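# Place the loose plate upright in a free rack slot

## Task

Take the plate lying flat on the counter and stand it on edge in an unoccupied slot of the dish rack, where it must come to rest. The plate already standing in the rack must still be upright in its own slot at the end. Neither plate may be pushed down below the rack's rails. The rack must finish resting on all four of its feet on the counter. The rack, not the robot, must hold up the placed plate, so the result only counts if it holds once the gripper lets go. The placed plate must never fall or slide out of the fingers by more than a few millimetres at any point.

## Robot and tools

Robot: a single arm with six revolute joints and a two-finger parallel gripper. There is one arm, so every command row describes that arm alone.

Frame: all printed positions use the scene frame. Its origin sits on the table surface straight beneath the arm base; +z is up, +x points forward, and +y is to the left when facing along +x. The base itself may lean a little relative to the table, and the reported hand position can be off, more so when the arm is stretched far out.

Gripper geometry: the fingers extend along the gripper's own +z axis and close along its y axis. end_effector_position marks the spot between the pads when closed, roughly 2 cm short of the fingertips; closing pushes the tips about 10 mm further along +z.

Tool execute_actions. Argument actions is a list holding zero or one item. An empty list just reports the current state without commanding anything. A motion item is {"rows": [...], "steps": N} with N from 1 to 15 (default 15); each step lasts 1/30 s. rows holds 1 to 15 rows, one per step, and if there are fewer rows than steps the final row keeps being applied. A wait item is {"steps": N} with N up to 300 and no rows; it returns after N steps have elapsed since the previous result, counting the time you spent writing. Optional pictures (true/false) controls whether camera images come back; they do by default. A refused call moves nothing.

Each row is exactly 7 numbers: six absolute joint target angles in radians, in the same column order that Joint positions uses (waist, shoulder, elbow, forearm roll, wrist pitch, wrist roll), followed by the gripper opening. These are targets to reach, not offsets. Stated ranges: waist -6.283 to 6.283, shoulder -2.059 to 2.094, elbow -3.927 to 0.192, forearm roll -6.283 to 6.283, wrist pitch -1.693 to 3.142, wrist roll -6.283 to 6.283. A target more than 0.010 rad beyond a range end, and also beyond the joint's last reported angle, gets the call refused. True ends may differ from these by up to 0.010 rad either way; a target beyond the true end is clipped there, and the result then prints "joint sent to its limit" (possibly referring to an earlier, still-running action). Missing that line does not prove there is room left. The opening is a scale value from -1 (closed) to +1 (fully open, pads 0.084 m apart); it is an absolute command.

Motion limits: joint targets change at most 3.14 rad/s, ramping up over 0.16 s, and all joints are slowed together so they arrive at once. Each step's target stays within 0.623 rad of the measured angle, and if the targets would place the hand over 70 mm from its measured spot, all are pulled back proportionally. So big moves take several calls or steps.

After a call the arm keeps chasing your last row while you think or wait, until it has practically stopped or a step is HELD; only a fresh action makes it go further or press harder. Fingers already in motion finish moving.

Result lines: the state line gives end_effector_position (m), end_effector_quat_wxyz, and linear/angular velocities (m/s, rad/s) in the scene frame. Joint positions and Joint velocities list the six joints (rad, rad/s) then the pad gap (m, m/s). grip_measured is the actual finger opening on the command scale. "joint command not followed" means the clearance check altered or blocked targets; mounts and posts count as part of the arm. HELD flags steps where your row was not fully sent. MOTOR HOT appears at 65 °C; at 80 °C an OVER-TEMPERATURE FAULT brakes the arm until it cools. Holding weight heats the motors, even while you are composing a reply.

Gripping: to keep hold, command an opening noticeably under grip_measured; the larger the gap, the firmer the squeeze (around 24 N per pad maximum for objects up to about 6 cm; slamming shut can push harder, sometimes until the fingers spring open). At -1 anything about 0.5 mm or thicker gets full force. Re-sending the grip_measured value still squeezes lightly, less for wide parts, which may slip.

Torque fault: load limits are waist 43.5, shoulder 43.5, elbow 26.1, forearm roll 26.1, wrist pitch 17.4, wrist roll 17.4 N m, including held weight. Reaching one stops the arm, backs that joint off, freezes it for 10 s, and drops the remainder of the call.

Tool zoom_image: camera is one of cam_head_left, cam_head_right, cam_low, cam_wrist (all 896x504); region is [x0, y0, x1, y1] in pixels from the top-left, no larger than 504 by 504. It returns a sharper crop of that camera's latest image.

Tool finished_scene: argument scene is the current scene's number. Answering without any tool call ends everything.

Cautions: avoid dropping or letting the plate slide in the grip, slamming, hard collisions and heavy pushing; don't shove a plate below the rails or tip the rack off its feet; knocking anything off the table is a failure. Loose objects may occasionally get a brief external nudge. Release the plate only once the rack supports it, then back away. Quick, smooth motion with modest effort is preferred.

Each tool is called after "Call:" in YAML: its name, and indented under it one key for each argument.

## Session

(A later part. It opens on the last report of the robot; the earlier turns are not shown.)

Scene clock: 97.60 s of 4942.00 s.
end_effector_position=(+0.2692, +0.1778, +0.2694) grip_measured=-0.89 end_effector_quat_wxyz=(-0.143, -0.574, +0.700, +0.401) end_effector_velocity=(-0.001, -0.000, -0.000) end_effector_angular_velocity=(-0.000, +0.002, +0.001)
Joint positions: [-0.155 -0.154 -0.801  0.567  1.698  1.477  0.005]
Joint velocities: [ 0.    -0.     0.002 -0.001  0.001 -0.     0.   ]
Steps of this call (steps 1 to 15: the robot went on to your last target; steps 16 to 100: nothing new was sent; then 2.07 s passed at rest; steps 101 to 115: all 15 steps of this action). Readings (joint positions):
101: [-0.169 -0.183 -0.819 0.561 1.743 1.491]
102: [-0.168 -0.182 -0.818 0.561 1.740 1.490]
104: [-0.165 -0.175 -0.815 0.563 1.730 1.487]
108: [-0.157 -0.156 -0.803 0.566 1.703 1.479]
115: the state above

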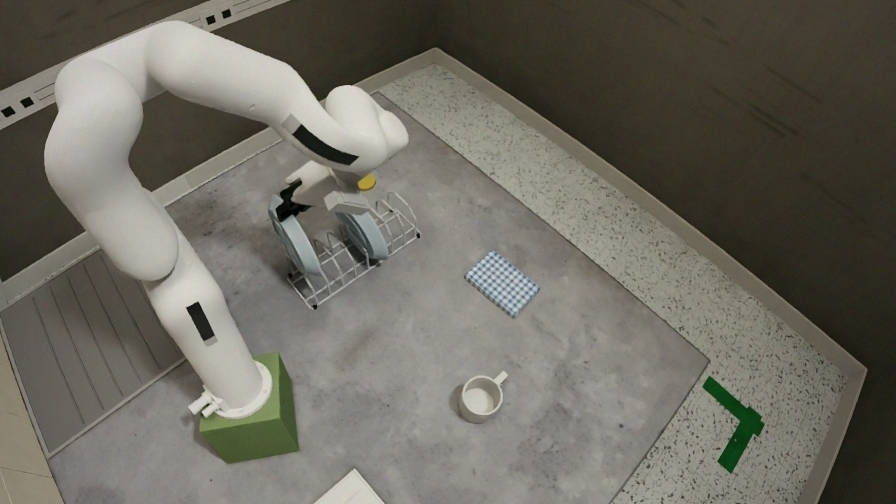

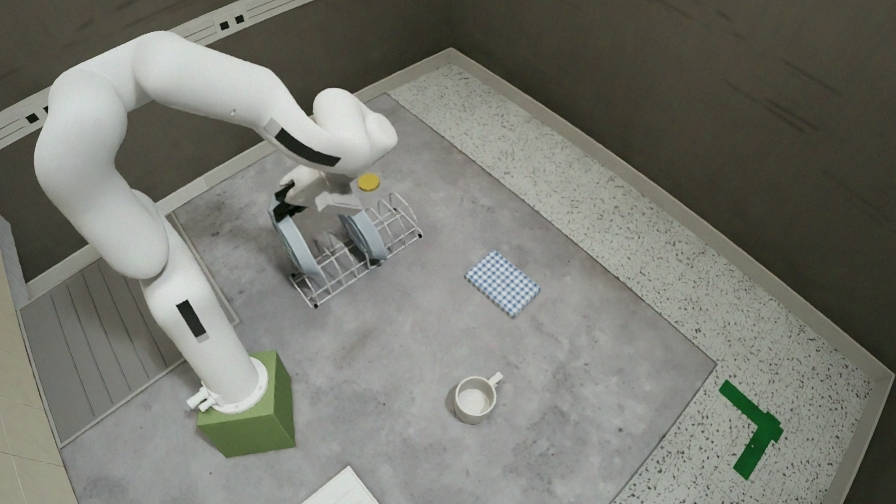

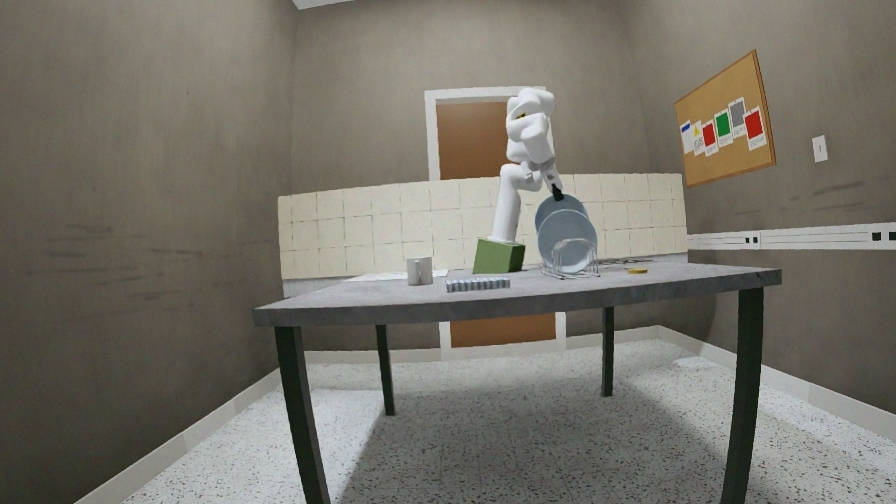

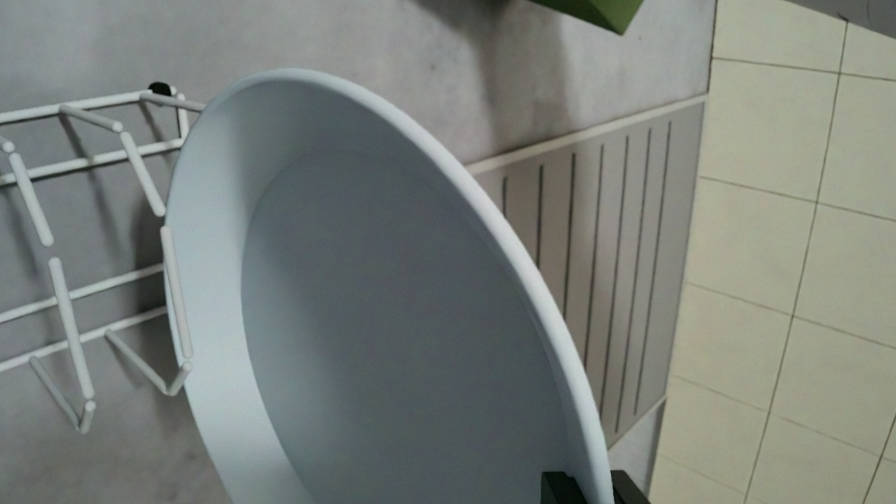

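Call:
execute_actions:
  actions:
    - {"rows":[[-0.152,-0.148,-0.798,0.568,1.69,1.474,-1],[-0.15,-0.143,-0.795,0.57,1.682,1.472,-1],[-0.147,-0.137,-0.793,0.571,1.673,1.469,-1],[-0.144,-0.131,-0.79,0.572,1.665,1.466,-1],[-0.142,-0.126,-0.787,0.573,1.657,1.463,-1],[-0.139,-0.12,-0.784,0.575,1.648,1.46,-1],[-0.137,-0.114,-0.781,0.576,1.64,1.458,-1],[-0.134,-0.109,-0.778,0.577,1.632,1.455,-1],[-0.131,-0.103,-0.776,0.578,1.624,1.452,-1],[-0.129,-0.097,-0.773,0.58,1.615,1.449,-1],[-0.126,-0.092,-0.77,0.581,1.607,1.447,-1],[-0.1235,-0.086,-0.767,0.582,1.599,1.444,-1]],"steps":15}
  pictures: false

Call:
execute_actions:
  actions:
    - {"steps":5}

Call:
zoom_image:
  camera: "cam_head_left"
  region: [250,170,400,320]

Scene clock: 101.73 s of 4942.00 s.
end_effector_position=(+0.2676, +0.1775, +0.2340) grip_measured=-0.88 end_effector_quat_wxyz=(-0.144, -0.573, +0.700, +0.401) end_effector_velocity=(-0.014, -0.007, -0.033) end_effector_angular_velocity=(-0.021, +0.034, -0.007)
Joint positions: [-0.124 -0.087 -0.768  0.582  1.601  1.445  0.005]
Joint velocities: [ 0.017  0.056  0.052 -0.003 -0.076 -0.017 -0.002]
Steps of this call (steps 1 to 15: the robot went on to your last target; steps 16 to 100: nothing new was sent; then 0.30 s passed at rest; steps 101 to 115: all 15 steps of this action). Readings (joint positions):
101: [-0.155 -0.154 -0.801 0.567 1.698 1.477]
102: [-0.154 -0.153 -0.801 0.567 1.695 1.476]
104: [-0.150 -0.145 -0.797 0.569 1.683 1.472]
108: [-0.140 -0.122 -0.785 0.574 1.651 1.461]
115: the state above

Scene clock: 101.90 s of 4942.00 s.
end_effector_position=(+0.2671, +0.1771, +0.2329) grip_measured=-0.89 end_effector_quat_wxyz=(-0.145, -0.573, +0.701, +0.400) end_effector_velocity=(+0.002, +0.000, +0.001) end_effector_angular_velocity=(+0.001, -0.007, +0.003)
Joint positions: [-0.124 -0.086 -0.766  0.581  1.598  1.444  0.005]
Joint velocities: [ 0.001 -0.002 -0.004 -0.    -0.001 -0.001 -0.   ]
Steps of this call (steps 1 to 5: the robot went on to your last target). Readings (joint positions):
1: [-0.124 -0.086 -0.766 0.581 1.599 1.444]
2: [-0.124 -0.085 -0.766 0.581 1.598 1.444]
4: [-0.124 -0.085 -0.766 0.581 1.598 1.444]
5: the state above

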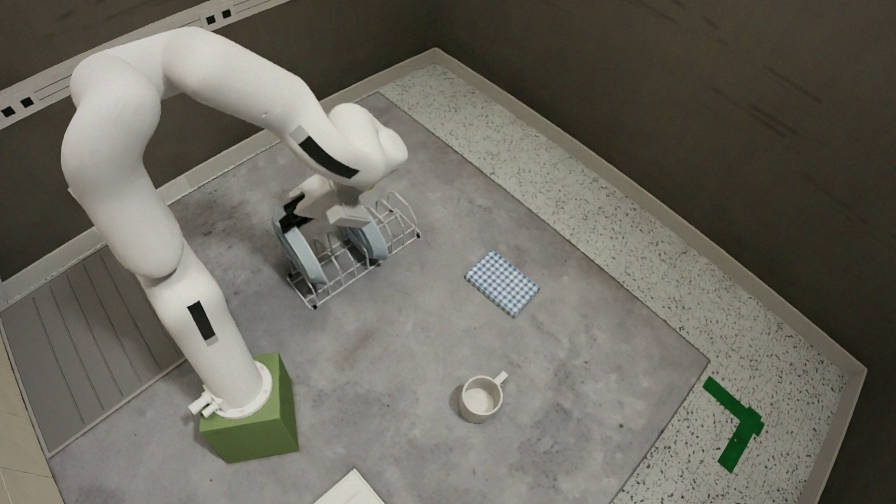

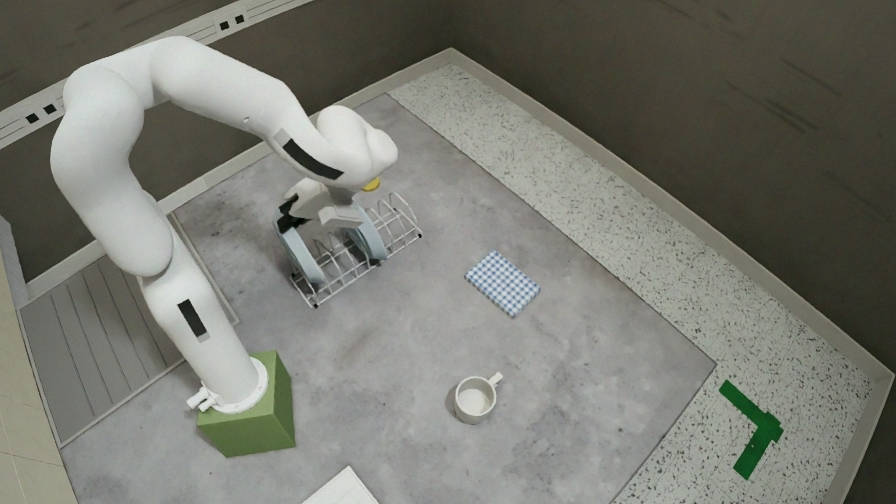

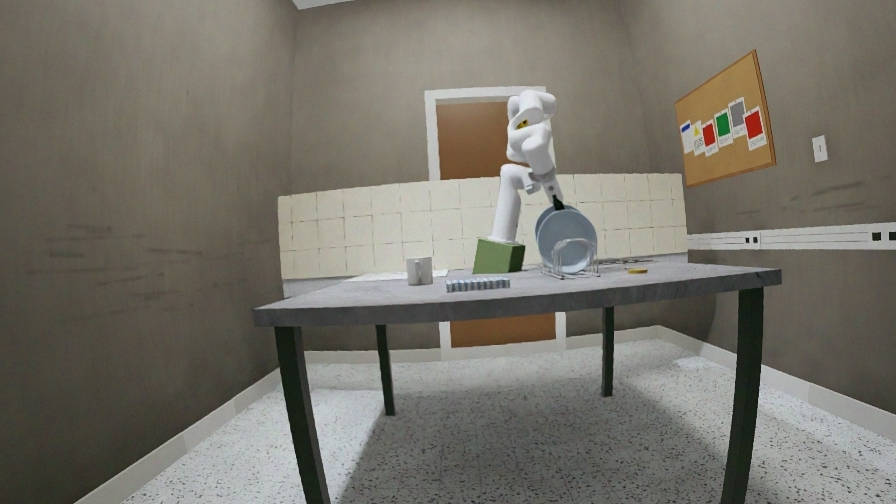

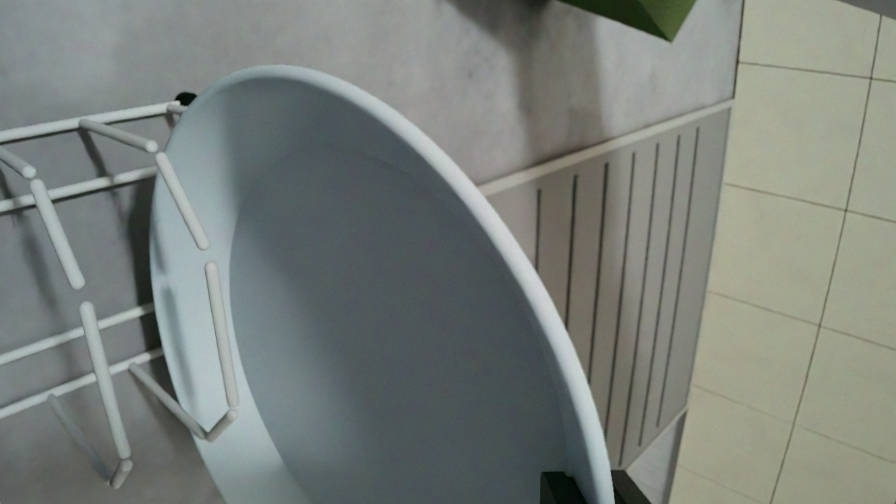

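Region (250, 170, 400, 320) of cam_head_left's 896x504 image, scaled by 3.360, with more detail than that image has.

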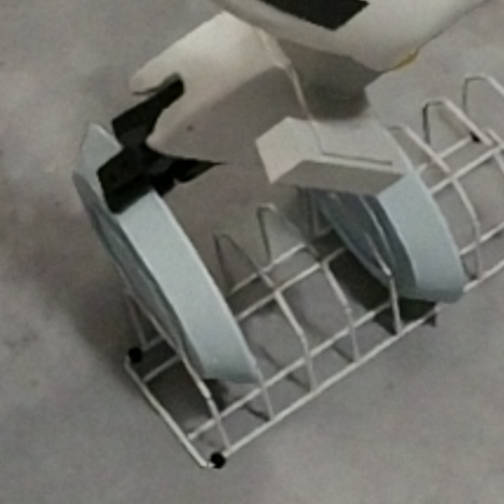

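Call:
execute_actions:
  actions:
    - {"rows":[[-0.124,-0.083,-0.771,0.582,1.6,1.444,-1],[-0.124,-0.079,-0.776,0.582,1.601,1.444,-1],[-0.125,-0.075,-0.781,0.582,1.602,1.444,-1],[-0.125,-0.0715,-0.786,0.582,1.603,1.444,-1],[-0.123,-0.066,-0.785,0.583,1.597,1.442,-1],[-0.121,-0.0605,-0.784,0.584,1.59,1.44,-1],[-0.119,-0.055,-0.783,0.585,1.584,1.437,-1],[-0.117,-0.0495,-0.782,0.586,1.578,1.435,-1],[-0.115,-0.044,-0.781,0.587,1.572,1.433,-1],[-0.114,-0.0385,-0.78,0.588,1.565,1.431,-1],[-0.112,-0.033,-0.779,0.588,1.559,1.429,-1],[-0.11,-0.0275,-0.778,0.589,1.553,1.427,-1],[-0.108,-0.022,-0.777,0.59,1.547,1.424,-1],[-0.106,-0.0165,-0.776,0.591,1.54,1.422,-1],[-0.104,-0.011,-0.775,0.592,1.534,1.42,-1]]}
  pictures: false

Call:
execute_actions:
  actions:
    - {"steps":8}

Call:
zoom_image:
  camera: "cam_head_left"
  region: [250,170,400,320]

Call:
zoom_image:
  camera: "cam_low"
  region: [510,180,620,290]

Scene clock: 106.47 s of 4942.00 s.
end_effector_position=(+0.2731, +0.1765, +0.2130) grip_measured=-0.89 end_effector_quat_wxyz=(-0.145, -0.573, +0.701, +0.400) end_effector_velocity=(-0.001, -0.004, -0.072) end_effector_angular_velocity=(-0.016, -0.001, +0.006)
Joint positions: [-0.108 -0.024 -0.777  0.59   1.549  1.425  0.005]
Joint velocities: [ 0.059  0.163  0.03   0.028 -0.191 -0.067 -0.   ]
Steps of this call (steps 1 to 15: the robot went on to your last target; steps 16 to 100: nothing new was sent; then 0.73 s passed at rest; steps 101 to 115: all 15 steps of this action). Readings (joint positions):
101: [-0.124 -0.086 -0.767 0.582 1.599 1.444]
102: [-0.124 -0.085 -0.768 0.582 1.600 1.444]
104: [-0.124 -0.080 -0.775 0.582 1.601 1.444]
108: [-0.121 -0.063 -0.785 0.585 1.592 1.440]
115: the state above

Scene clock: 106.73 s of 4942.00 s.
end_effector_position=(+0.2731, +0.1762, +0.2076) grip_measured=-0.89 end_effector_quat_wxyz=(-0.145, -0.573, +0.701, +0.399) end_effector_velocity=(+0.000, +0.000, +0.000) end_effector_angular_velocity=(+0.001, -0.002, +0.002)
Joint positions: [-0.104 -0.011 -0.775  0.592  1.534  1.42   0.005]
Joint velocities: [ 0.    -0.001 -0.    -0.     0.    -0.001 -0.   ]
Steps of this call (steps 1 to 8: the robot went on to your last target). Readings (joint positions):
1: [-0.107 -0.018 -0.776 0.591 1.543 1.423]
2: [-0.105 -0.014 -0.775 0.592 1.538 1.421]
4: [-0.104 -0.011 -0.775 0.592 1.535 1.420]
8: the state above

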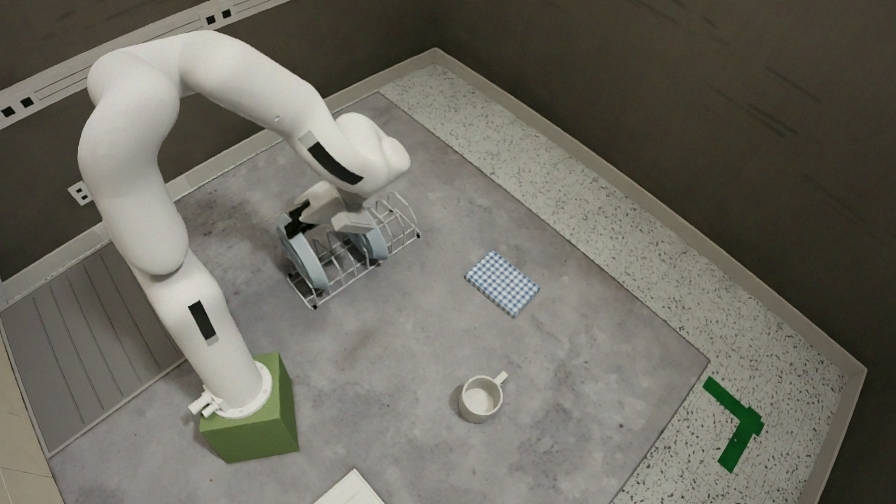

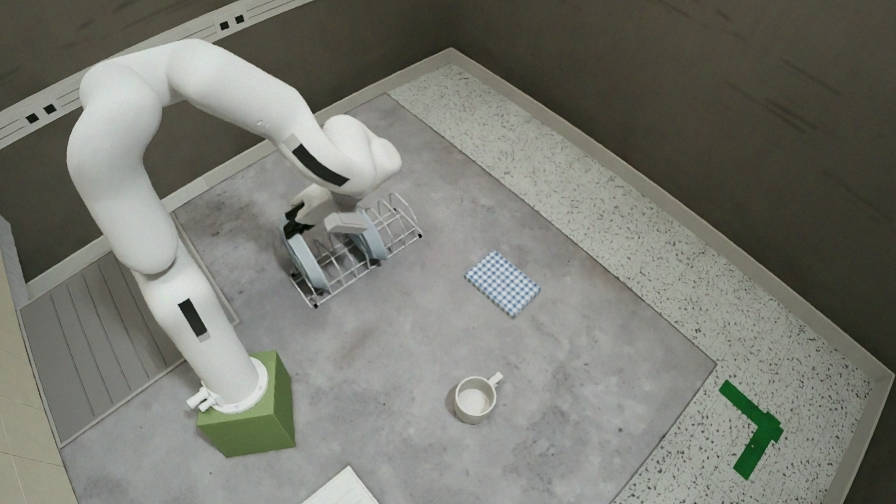

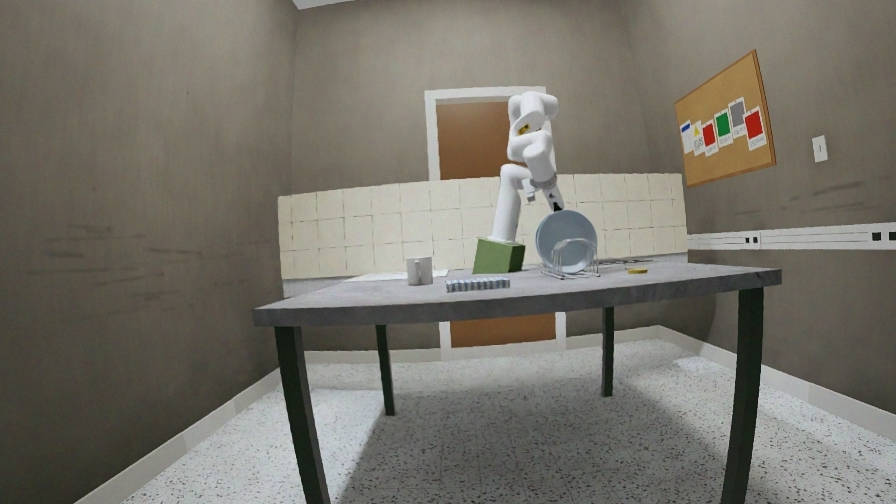

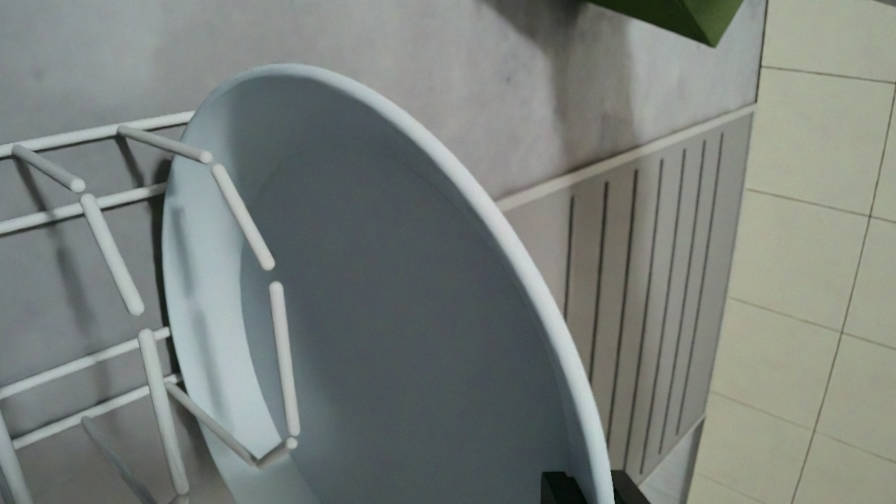

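Region (250, 170, 400, 320) of cam_head_left's 896x504 image, scaled by 3.360, with more detail than that image has.

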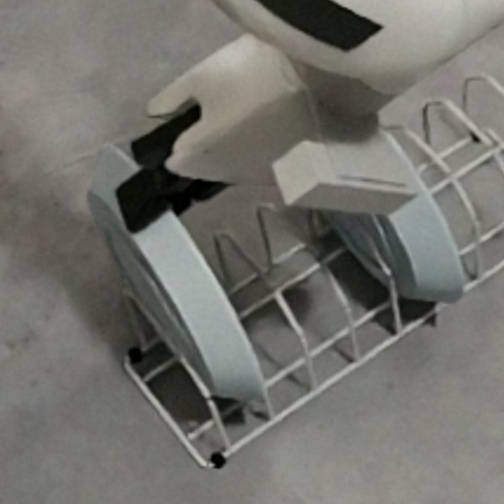

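Region (510, 180, 620, 290) of cam_low's 896x504 image, scaled by 4.582, with more detail than that image has.

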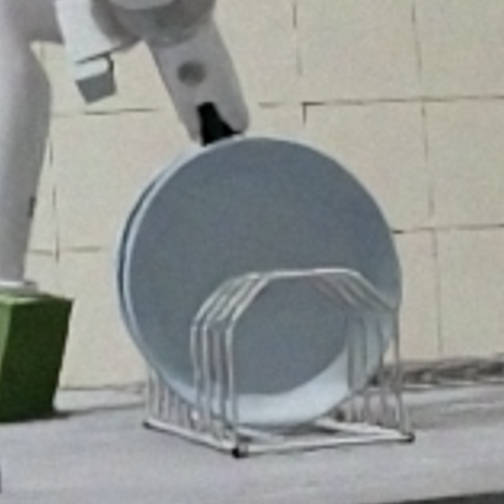

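Call:
execute_actions:
  actions:
    - {"rows":[[-0.1032,-0.009,-0.7742,0.5924,1.5312,1.419,-1],[-0.1024,-0.007,-0.7734,0.5928,1.5284,1.418,-1],[-0.1016,-0.005,-0.7726,0.5932,1.5256,1.417,-1],[-0.1008,-0.003,-0.7718,0.5936,1.5228,1.416,-1],[-0.1,-0.001,-0.771,0.594,1.52,1.4155,-1],[-0.0992,0.001,-0.7702,0.5944,1.5172,1.4145,-1],[-0.0984,0.003,-0.7694,0.5948,1.5144,1.4135,-1],[-0.0976,0.005,-0.7686,0.5952,1.5116,1.413,-1]],"steps":15}

Scene clock: 110.80 s of 4942.00 s.
end_effector_position=(+0.2727, +0.1765, +0.2020) grip_measured=-0.88 end_effector_quat_wxyz=(-0.145, -0.574, +0.700, +0.399) end_effector_velocity=(-0.010, -0.002, -0.008) end_effector_angular_velocity=(-0.004, +0.030, -0.004)
Joint positions: [-0.098  0.001 -0.772  0.596  1.519  1.413  0.005]
Joint velocities: [ 0.003  0.016  0.019 -0.002 -0.005 -0.001  0.   ]
Steps of this call (steps 1 to 30: the robot went on to your last target; steps 31 to 107: nothing new was sent; steps 108 to 122: all 15 steps of this action). Readings (joint positions):
108: [-0.104 -0.011 -0.775 0.592 1.534 1.420]
109: [-0.104 -0.010 -0.775 0.592 1.533 1.420]
111: [-0.103 -0.007 -0.774 0.593 1.529 1.418]
115: [-0.100 -0.002 -0.773 0.594 1.523 1.415]
122: the state above

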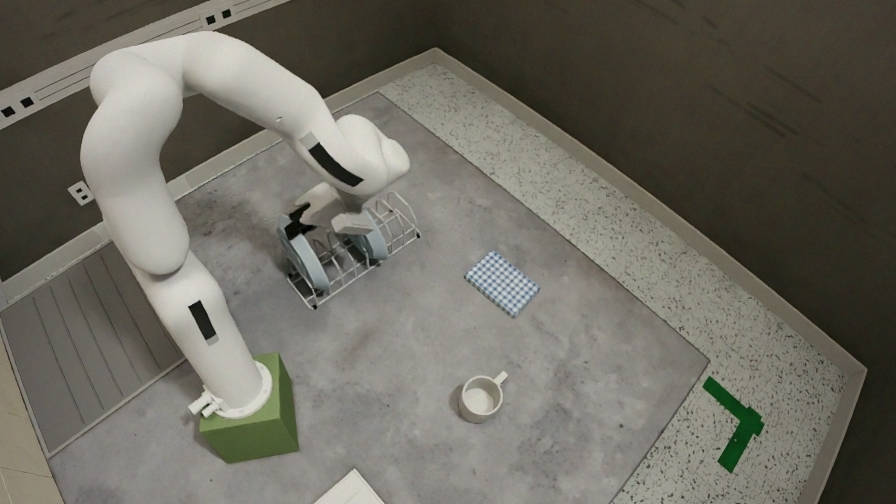

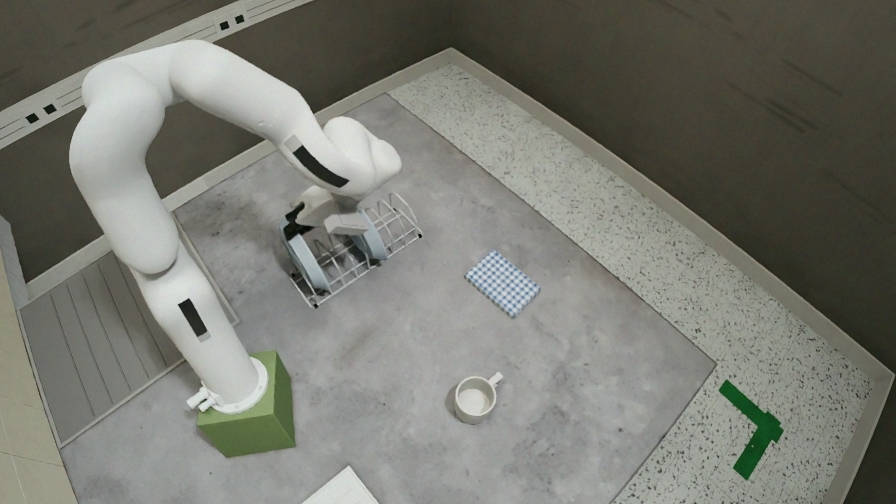

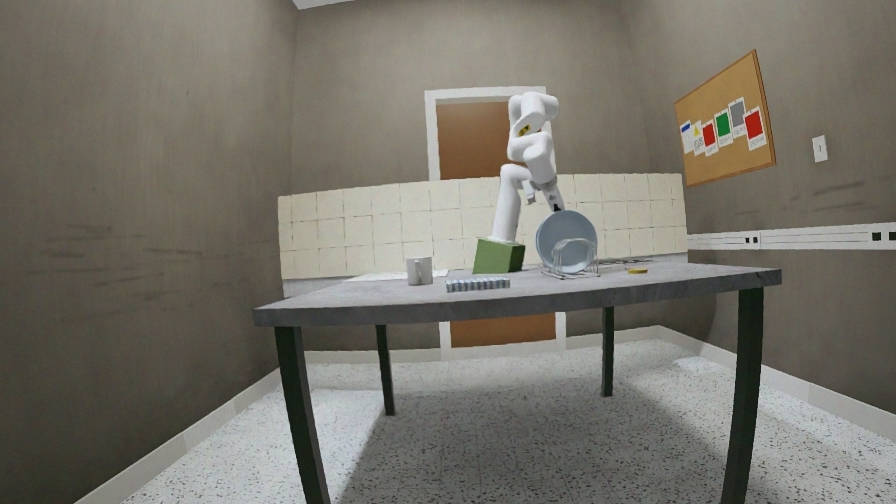

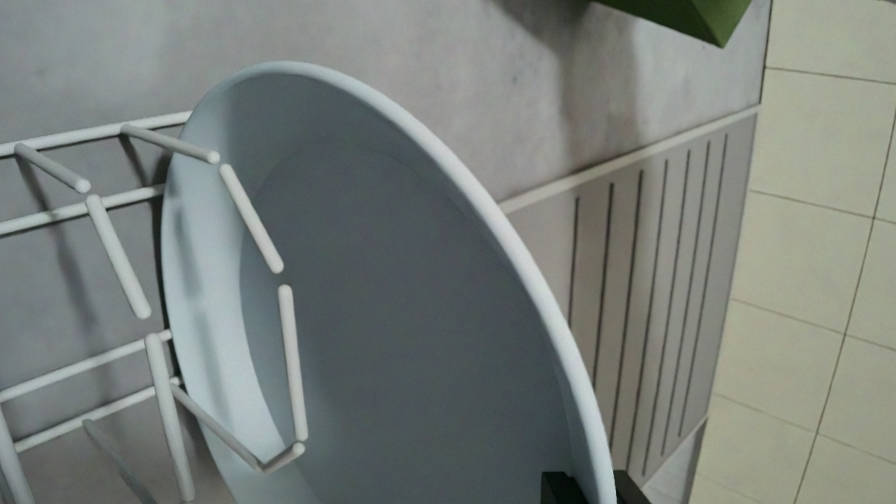

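Call:
execute_actions:
  actions:
    - {"rows":[[-0.1008,-0.003,-0.7718,0.5936,1.5228,1.416,-1],[-0.1008,-0.003,-0.7718,0.5936,1.5228,1.416,-1],[-0.1008,-0.003,-0.7718,0.5936,1.5228,1.416,-1],[-0.1008,-0.003,-0.7718,0.5936,1.5228,1.416,-0.93],[-0.1008,-0.003,-0.7718,0.5936,1.5228,1.416,-0.89],[-0.1008,-0.003,-0.7718,0.5936,1.5228,1.416,-0.86],[-0.1008,-0.003,-0.7718,0.5936,1.5228,1.416,-0.83],[-0.1008,-0.003,-0.7718,0.5936,1.5228,1.416,-0.8],[-0.1008,-0.003,-0.7718,0.5936,1.5228,1.416,-0.76],[-0.1008,-0.003,-0.7718,0.5936,1.5228,1.416,-0.72],[-0.1008,-0.003,-0.7718,0.5936,1.5228,1.416,-0.67],[-0.1008,-0.003,-0.7718,0.5936,1.5228,1.416,-0.62],[-0.1008,-0.003,-0.7718,0.5936,1.5228,1.416,-0.56],[-0.1008,-0.003,-0.7718,0.5936,1.5228,1.416,-0.5]],"steps":15}
  pictures: false

Call:
execute_actions:
  actions:
    - {"steps":10}

Scene clock: 113.83 s of 4942.00 s.
end_effector_position=(+0.2721, +0.1756, +0.2026) grip_measured=-0.54 end_effector_quat_wxyz=(-0.146, -0.573, +0.701, +0.399) end_effector_velocity=(+0.004, +0.002, +0.006) end_effector_angular_velocity=(+0.007, -0.012, +0.003)
Joint positions: [-0.1   -0.001 -0.771  0.593  1.521  1.416  0.021]
Joint velocities: [-0.002 -0.011 -0.011  0.002  0.012 -0.     0.028]
Steps of this call (steps 1 to 15: the robot went on to your last target; steps 16 to 76: nothing new was sent; steps 77 to 91: all 15 steps of this action). Readings (joint positions):
77: [-0.098 0.005 -0.769 0.595 1.519 1.413]
78: [-0.098 0.004 -0.769 0.595 1.520 1.414]
80: [-0.100 0.002 -0.767 0.594 1.520 1.415]
84: [-0.100 0.001 -0.768 0.593 1.519 1.416]
91: the state above

Scene clock: 114.17 s of 4942.00 s.
end_effector_position=(+0.2725, +0.1759, +0.2033) grip_measured=-0.52 end_effector_quat_wxyz=(-0.146, -0.573, +0.701, +0.399) end_effector_velocity=(-0.000, -0.000, +0.001) end_effector_angular_velocity=(+0.000, +0.001, +0.001)
Joint positions: [-0.101 -0.003 -0.772  0.594  1.523  1.416  0.021]
Joint velocities: [-0.    -0.001  0.    -0.001  0.002 -0.     0.   ]
Steps of this call (steps 1 to 10: the robot went on to your last target). Readings (joint positions):
1: [-0.101 -0.002 -0.771 0.593 1.521 1.416]
2: [-0.101 -0.002 -0.771 0.593 1.522 1.416]
4: [-0.101 -0.002 -0.771 0.594 1.522 1.416]
8: [-0.101 -0.003 -0.772 0.594 1.523 1.416]
10: the state above

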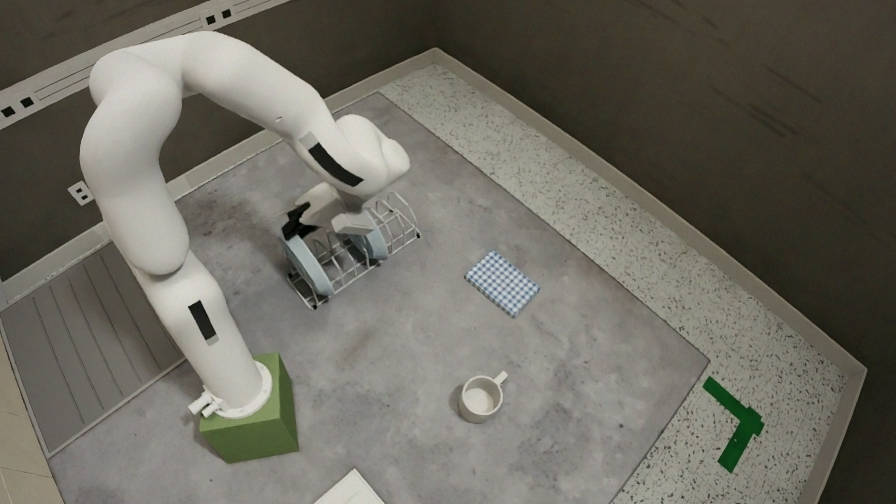

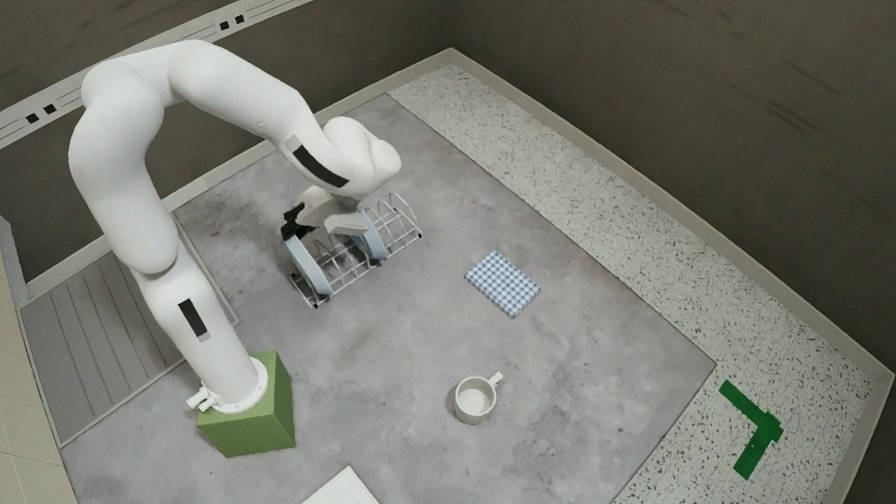

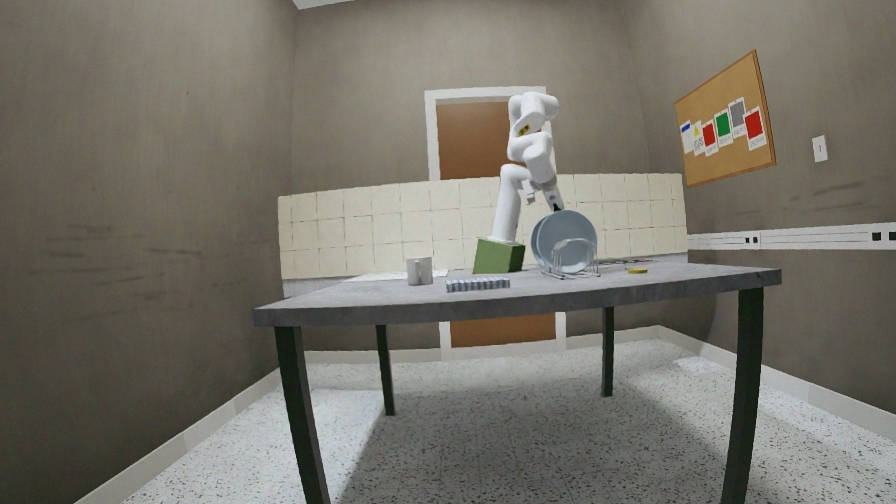

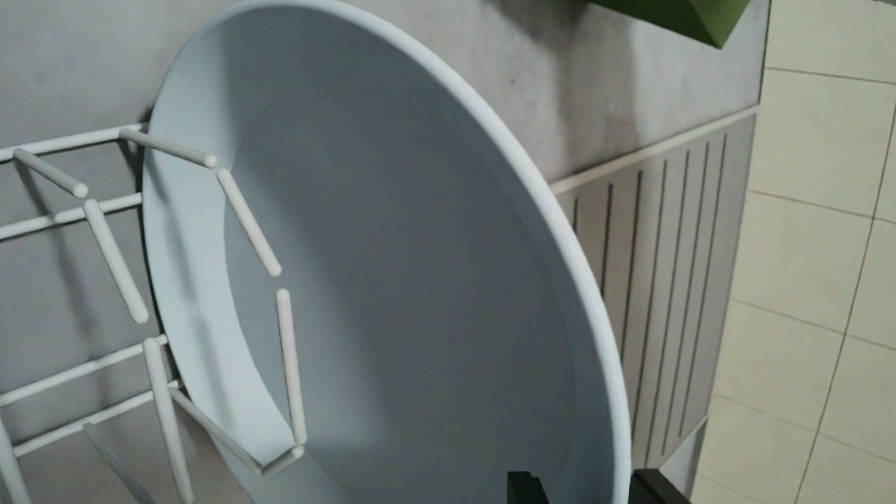

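Call:
execute_actions:
  actions:
    - {"rows":[[-0.107,-0.001,-0.782,0.5936,1.53,1.416,-0.45],[-0.114,0,-0.793,0.5936,1.537,1.416,-0.4],[-0.121,0.002,-0.803,0.5936,1.545,1.416,-0.35],[-0.128,0.004,-0.814,0.5936,1.552,1.416,-0.3],[-0.135,0.005,-0.824,0.5936,1.56,1.416,-0.3],[-0.142,0.007,-0.835,0.5936,1.567,1.416,-0.3],[-0.149,0.008,-0.845,0.5936,1.575,1.416,-0.3],[-0.156,0.009,-0.856,0.5936,1.582,1.416,-0.3],[-0.163,0.009,-0.866,0.5936,1.59,1.416,-0.3],[-0.17,0.009,-0.877,0.5936,1.597,1.416,-0.3]],"steps":15}
  pictures: false

Call:
execute_actions:
  actions:
    - {"steps":20}

Call:
zoom_image:
  camera: "cam_head_left"
  region: [250,170,430,320]

Scene clock: 118.10 s of 4942.00 s.
end_effector_position=(+0.3086, +0.1669, +0.2310) grip_measured=-0.32 end_effector_quat_wxyz=(-0.117, -0.571, +0.709, +0.397) end_effector_velocity=(-0.012, +0.000, -0.003) end_effector_angular_velocity=(+0.008, +0.041, -0.004)
Joint positions: [-0.17   0.008 -0.878  0.594  1.596  1.416  0.03 ]
Joint velocities: [-0.     0.009  0.018  0.     0.016 -0.    -0.   ]
Steps of this call (steps 1 to 15: the robot went on to your last target; steps 16 to 100: nothing new was sent; then 0.10 s passed at rest; steps 101 to 115: all 15 steps of this action). Readings (joint positions):
101: [-0.101 -0.003 -0.772 0.594 1.523 1.416]
102: [-0.103 -0.002 -0.774 0.594 1.526 1.416]
104: [-0.112 0.000 -0.789 0.594 1.536 1.416]
108: [-0.139 0.006 -0.832 0.594 1.564 1.416]
115: the state above

Scene clock: 118.77 s of 4942.00 s.
end_effector_position=(+0.3081, +0.1669, +0.2308) grip_measured=-0.32 end_effector_quat_wxyz=(-0.118, -0.571, +0.708, +0.398) end_effector_velocity=(-0.000, -0.000, -0.000) end_effector_angular_velocity=(-0.000, -0.000, +0.000)
Joint positions: [-0.17   0.009 -0.877  0.594  1.597  1.416  0.03 ]
Joint velocities: [ 0.    -0.     0.001 -0.    -0.001 -0.    -0.   ]
Steps of this call (steps 1 to 15: the robot went on to your last target; steps 16 to 20: nothing new was sent). Readings (joint positions):
1: [-0.170 0.009 -0.877 0.594 1.597 1.416]
2: [-0.170 0.009 -0.876 0.594 1.597 1.416]
4: [-0.170 0.009 -0.876 0.594 1.597 1.416]
8: [-0.170 0.009 -0.877 0.594 1.597 1.416]
20: the state above
The arm was judged still, so your last target was given up. Only a new action makes it travel on or press farther. Fingers that are still opening or closing keep moving.

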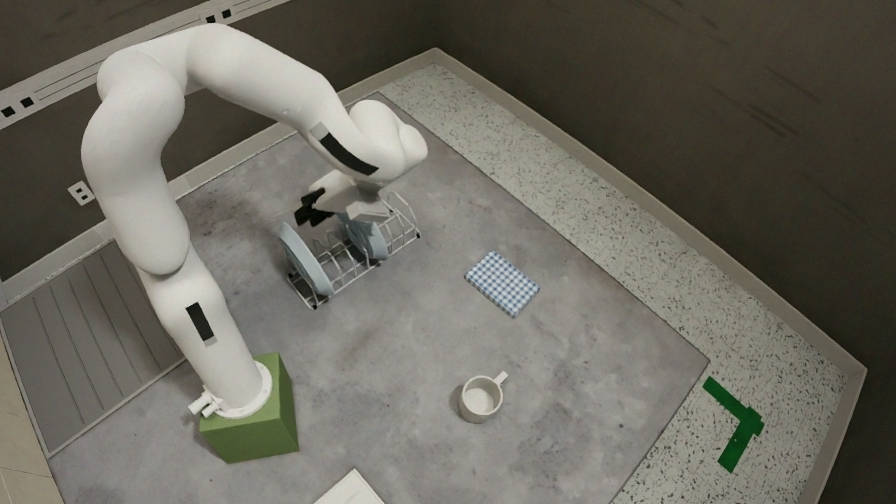

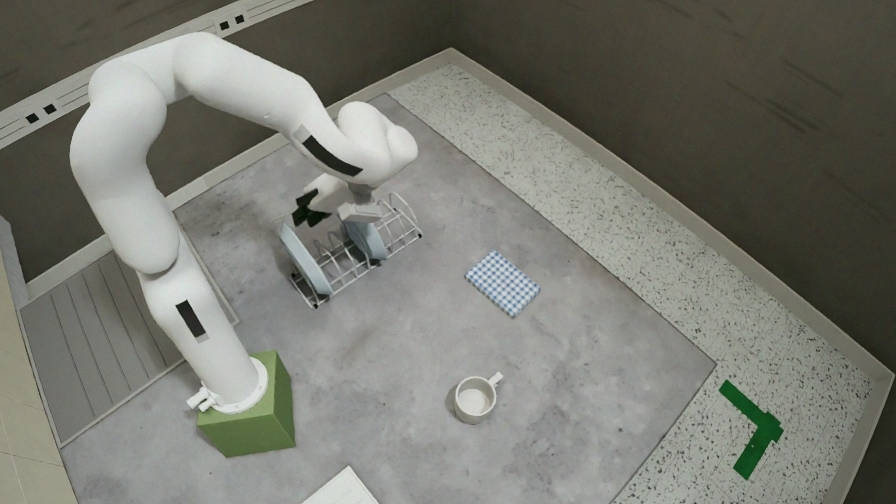

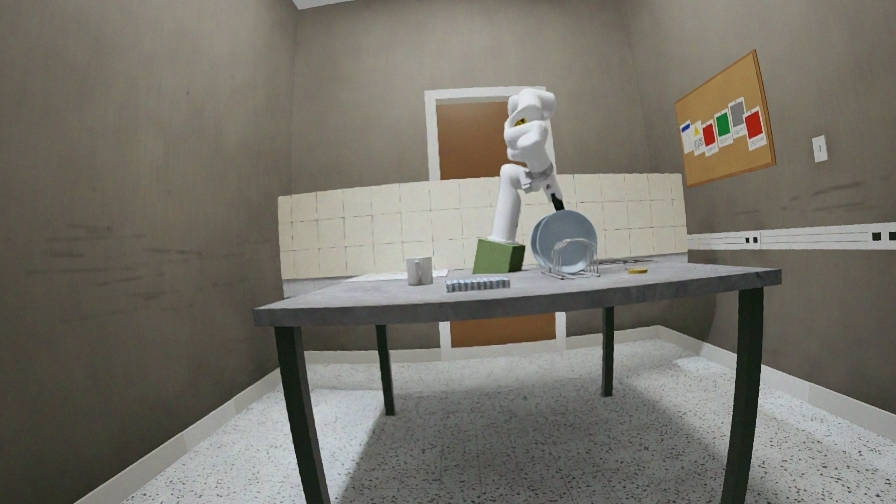

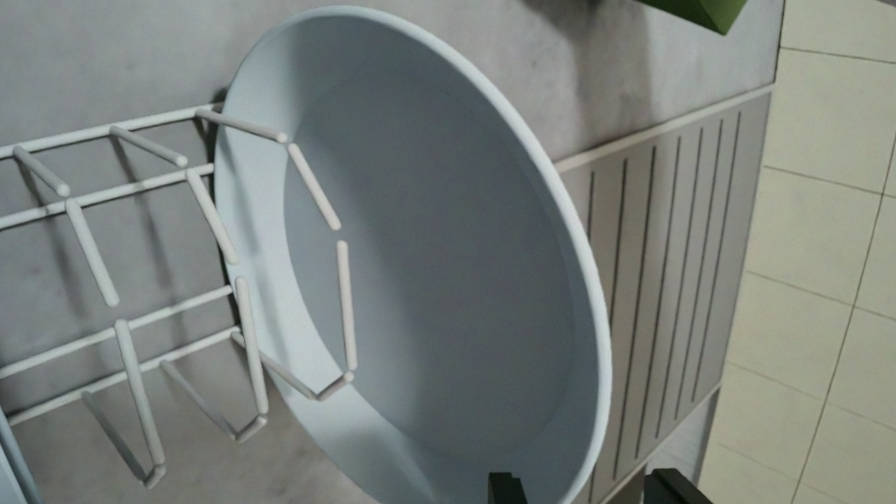

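Region (250, 170, 430, 320) of cam_head_left's 896x504 image, scaled by 2.800, with more detail than that image has.

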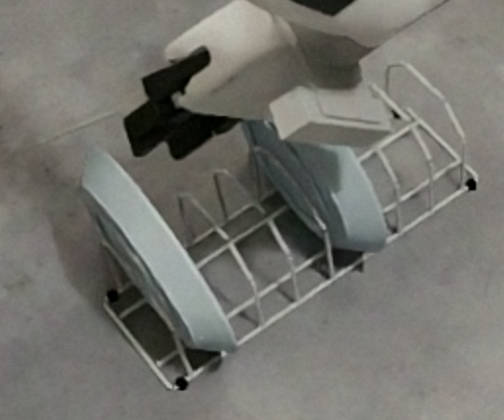

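Call:
finished_scene:
  scene: 2

The scene is finished: the task was done.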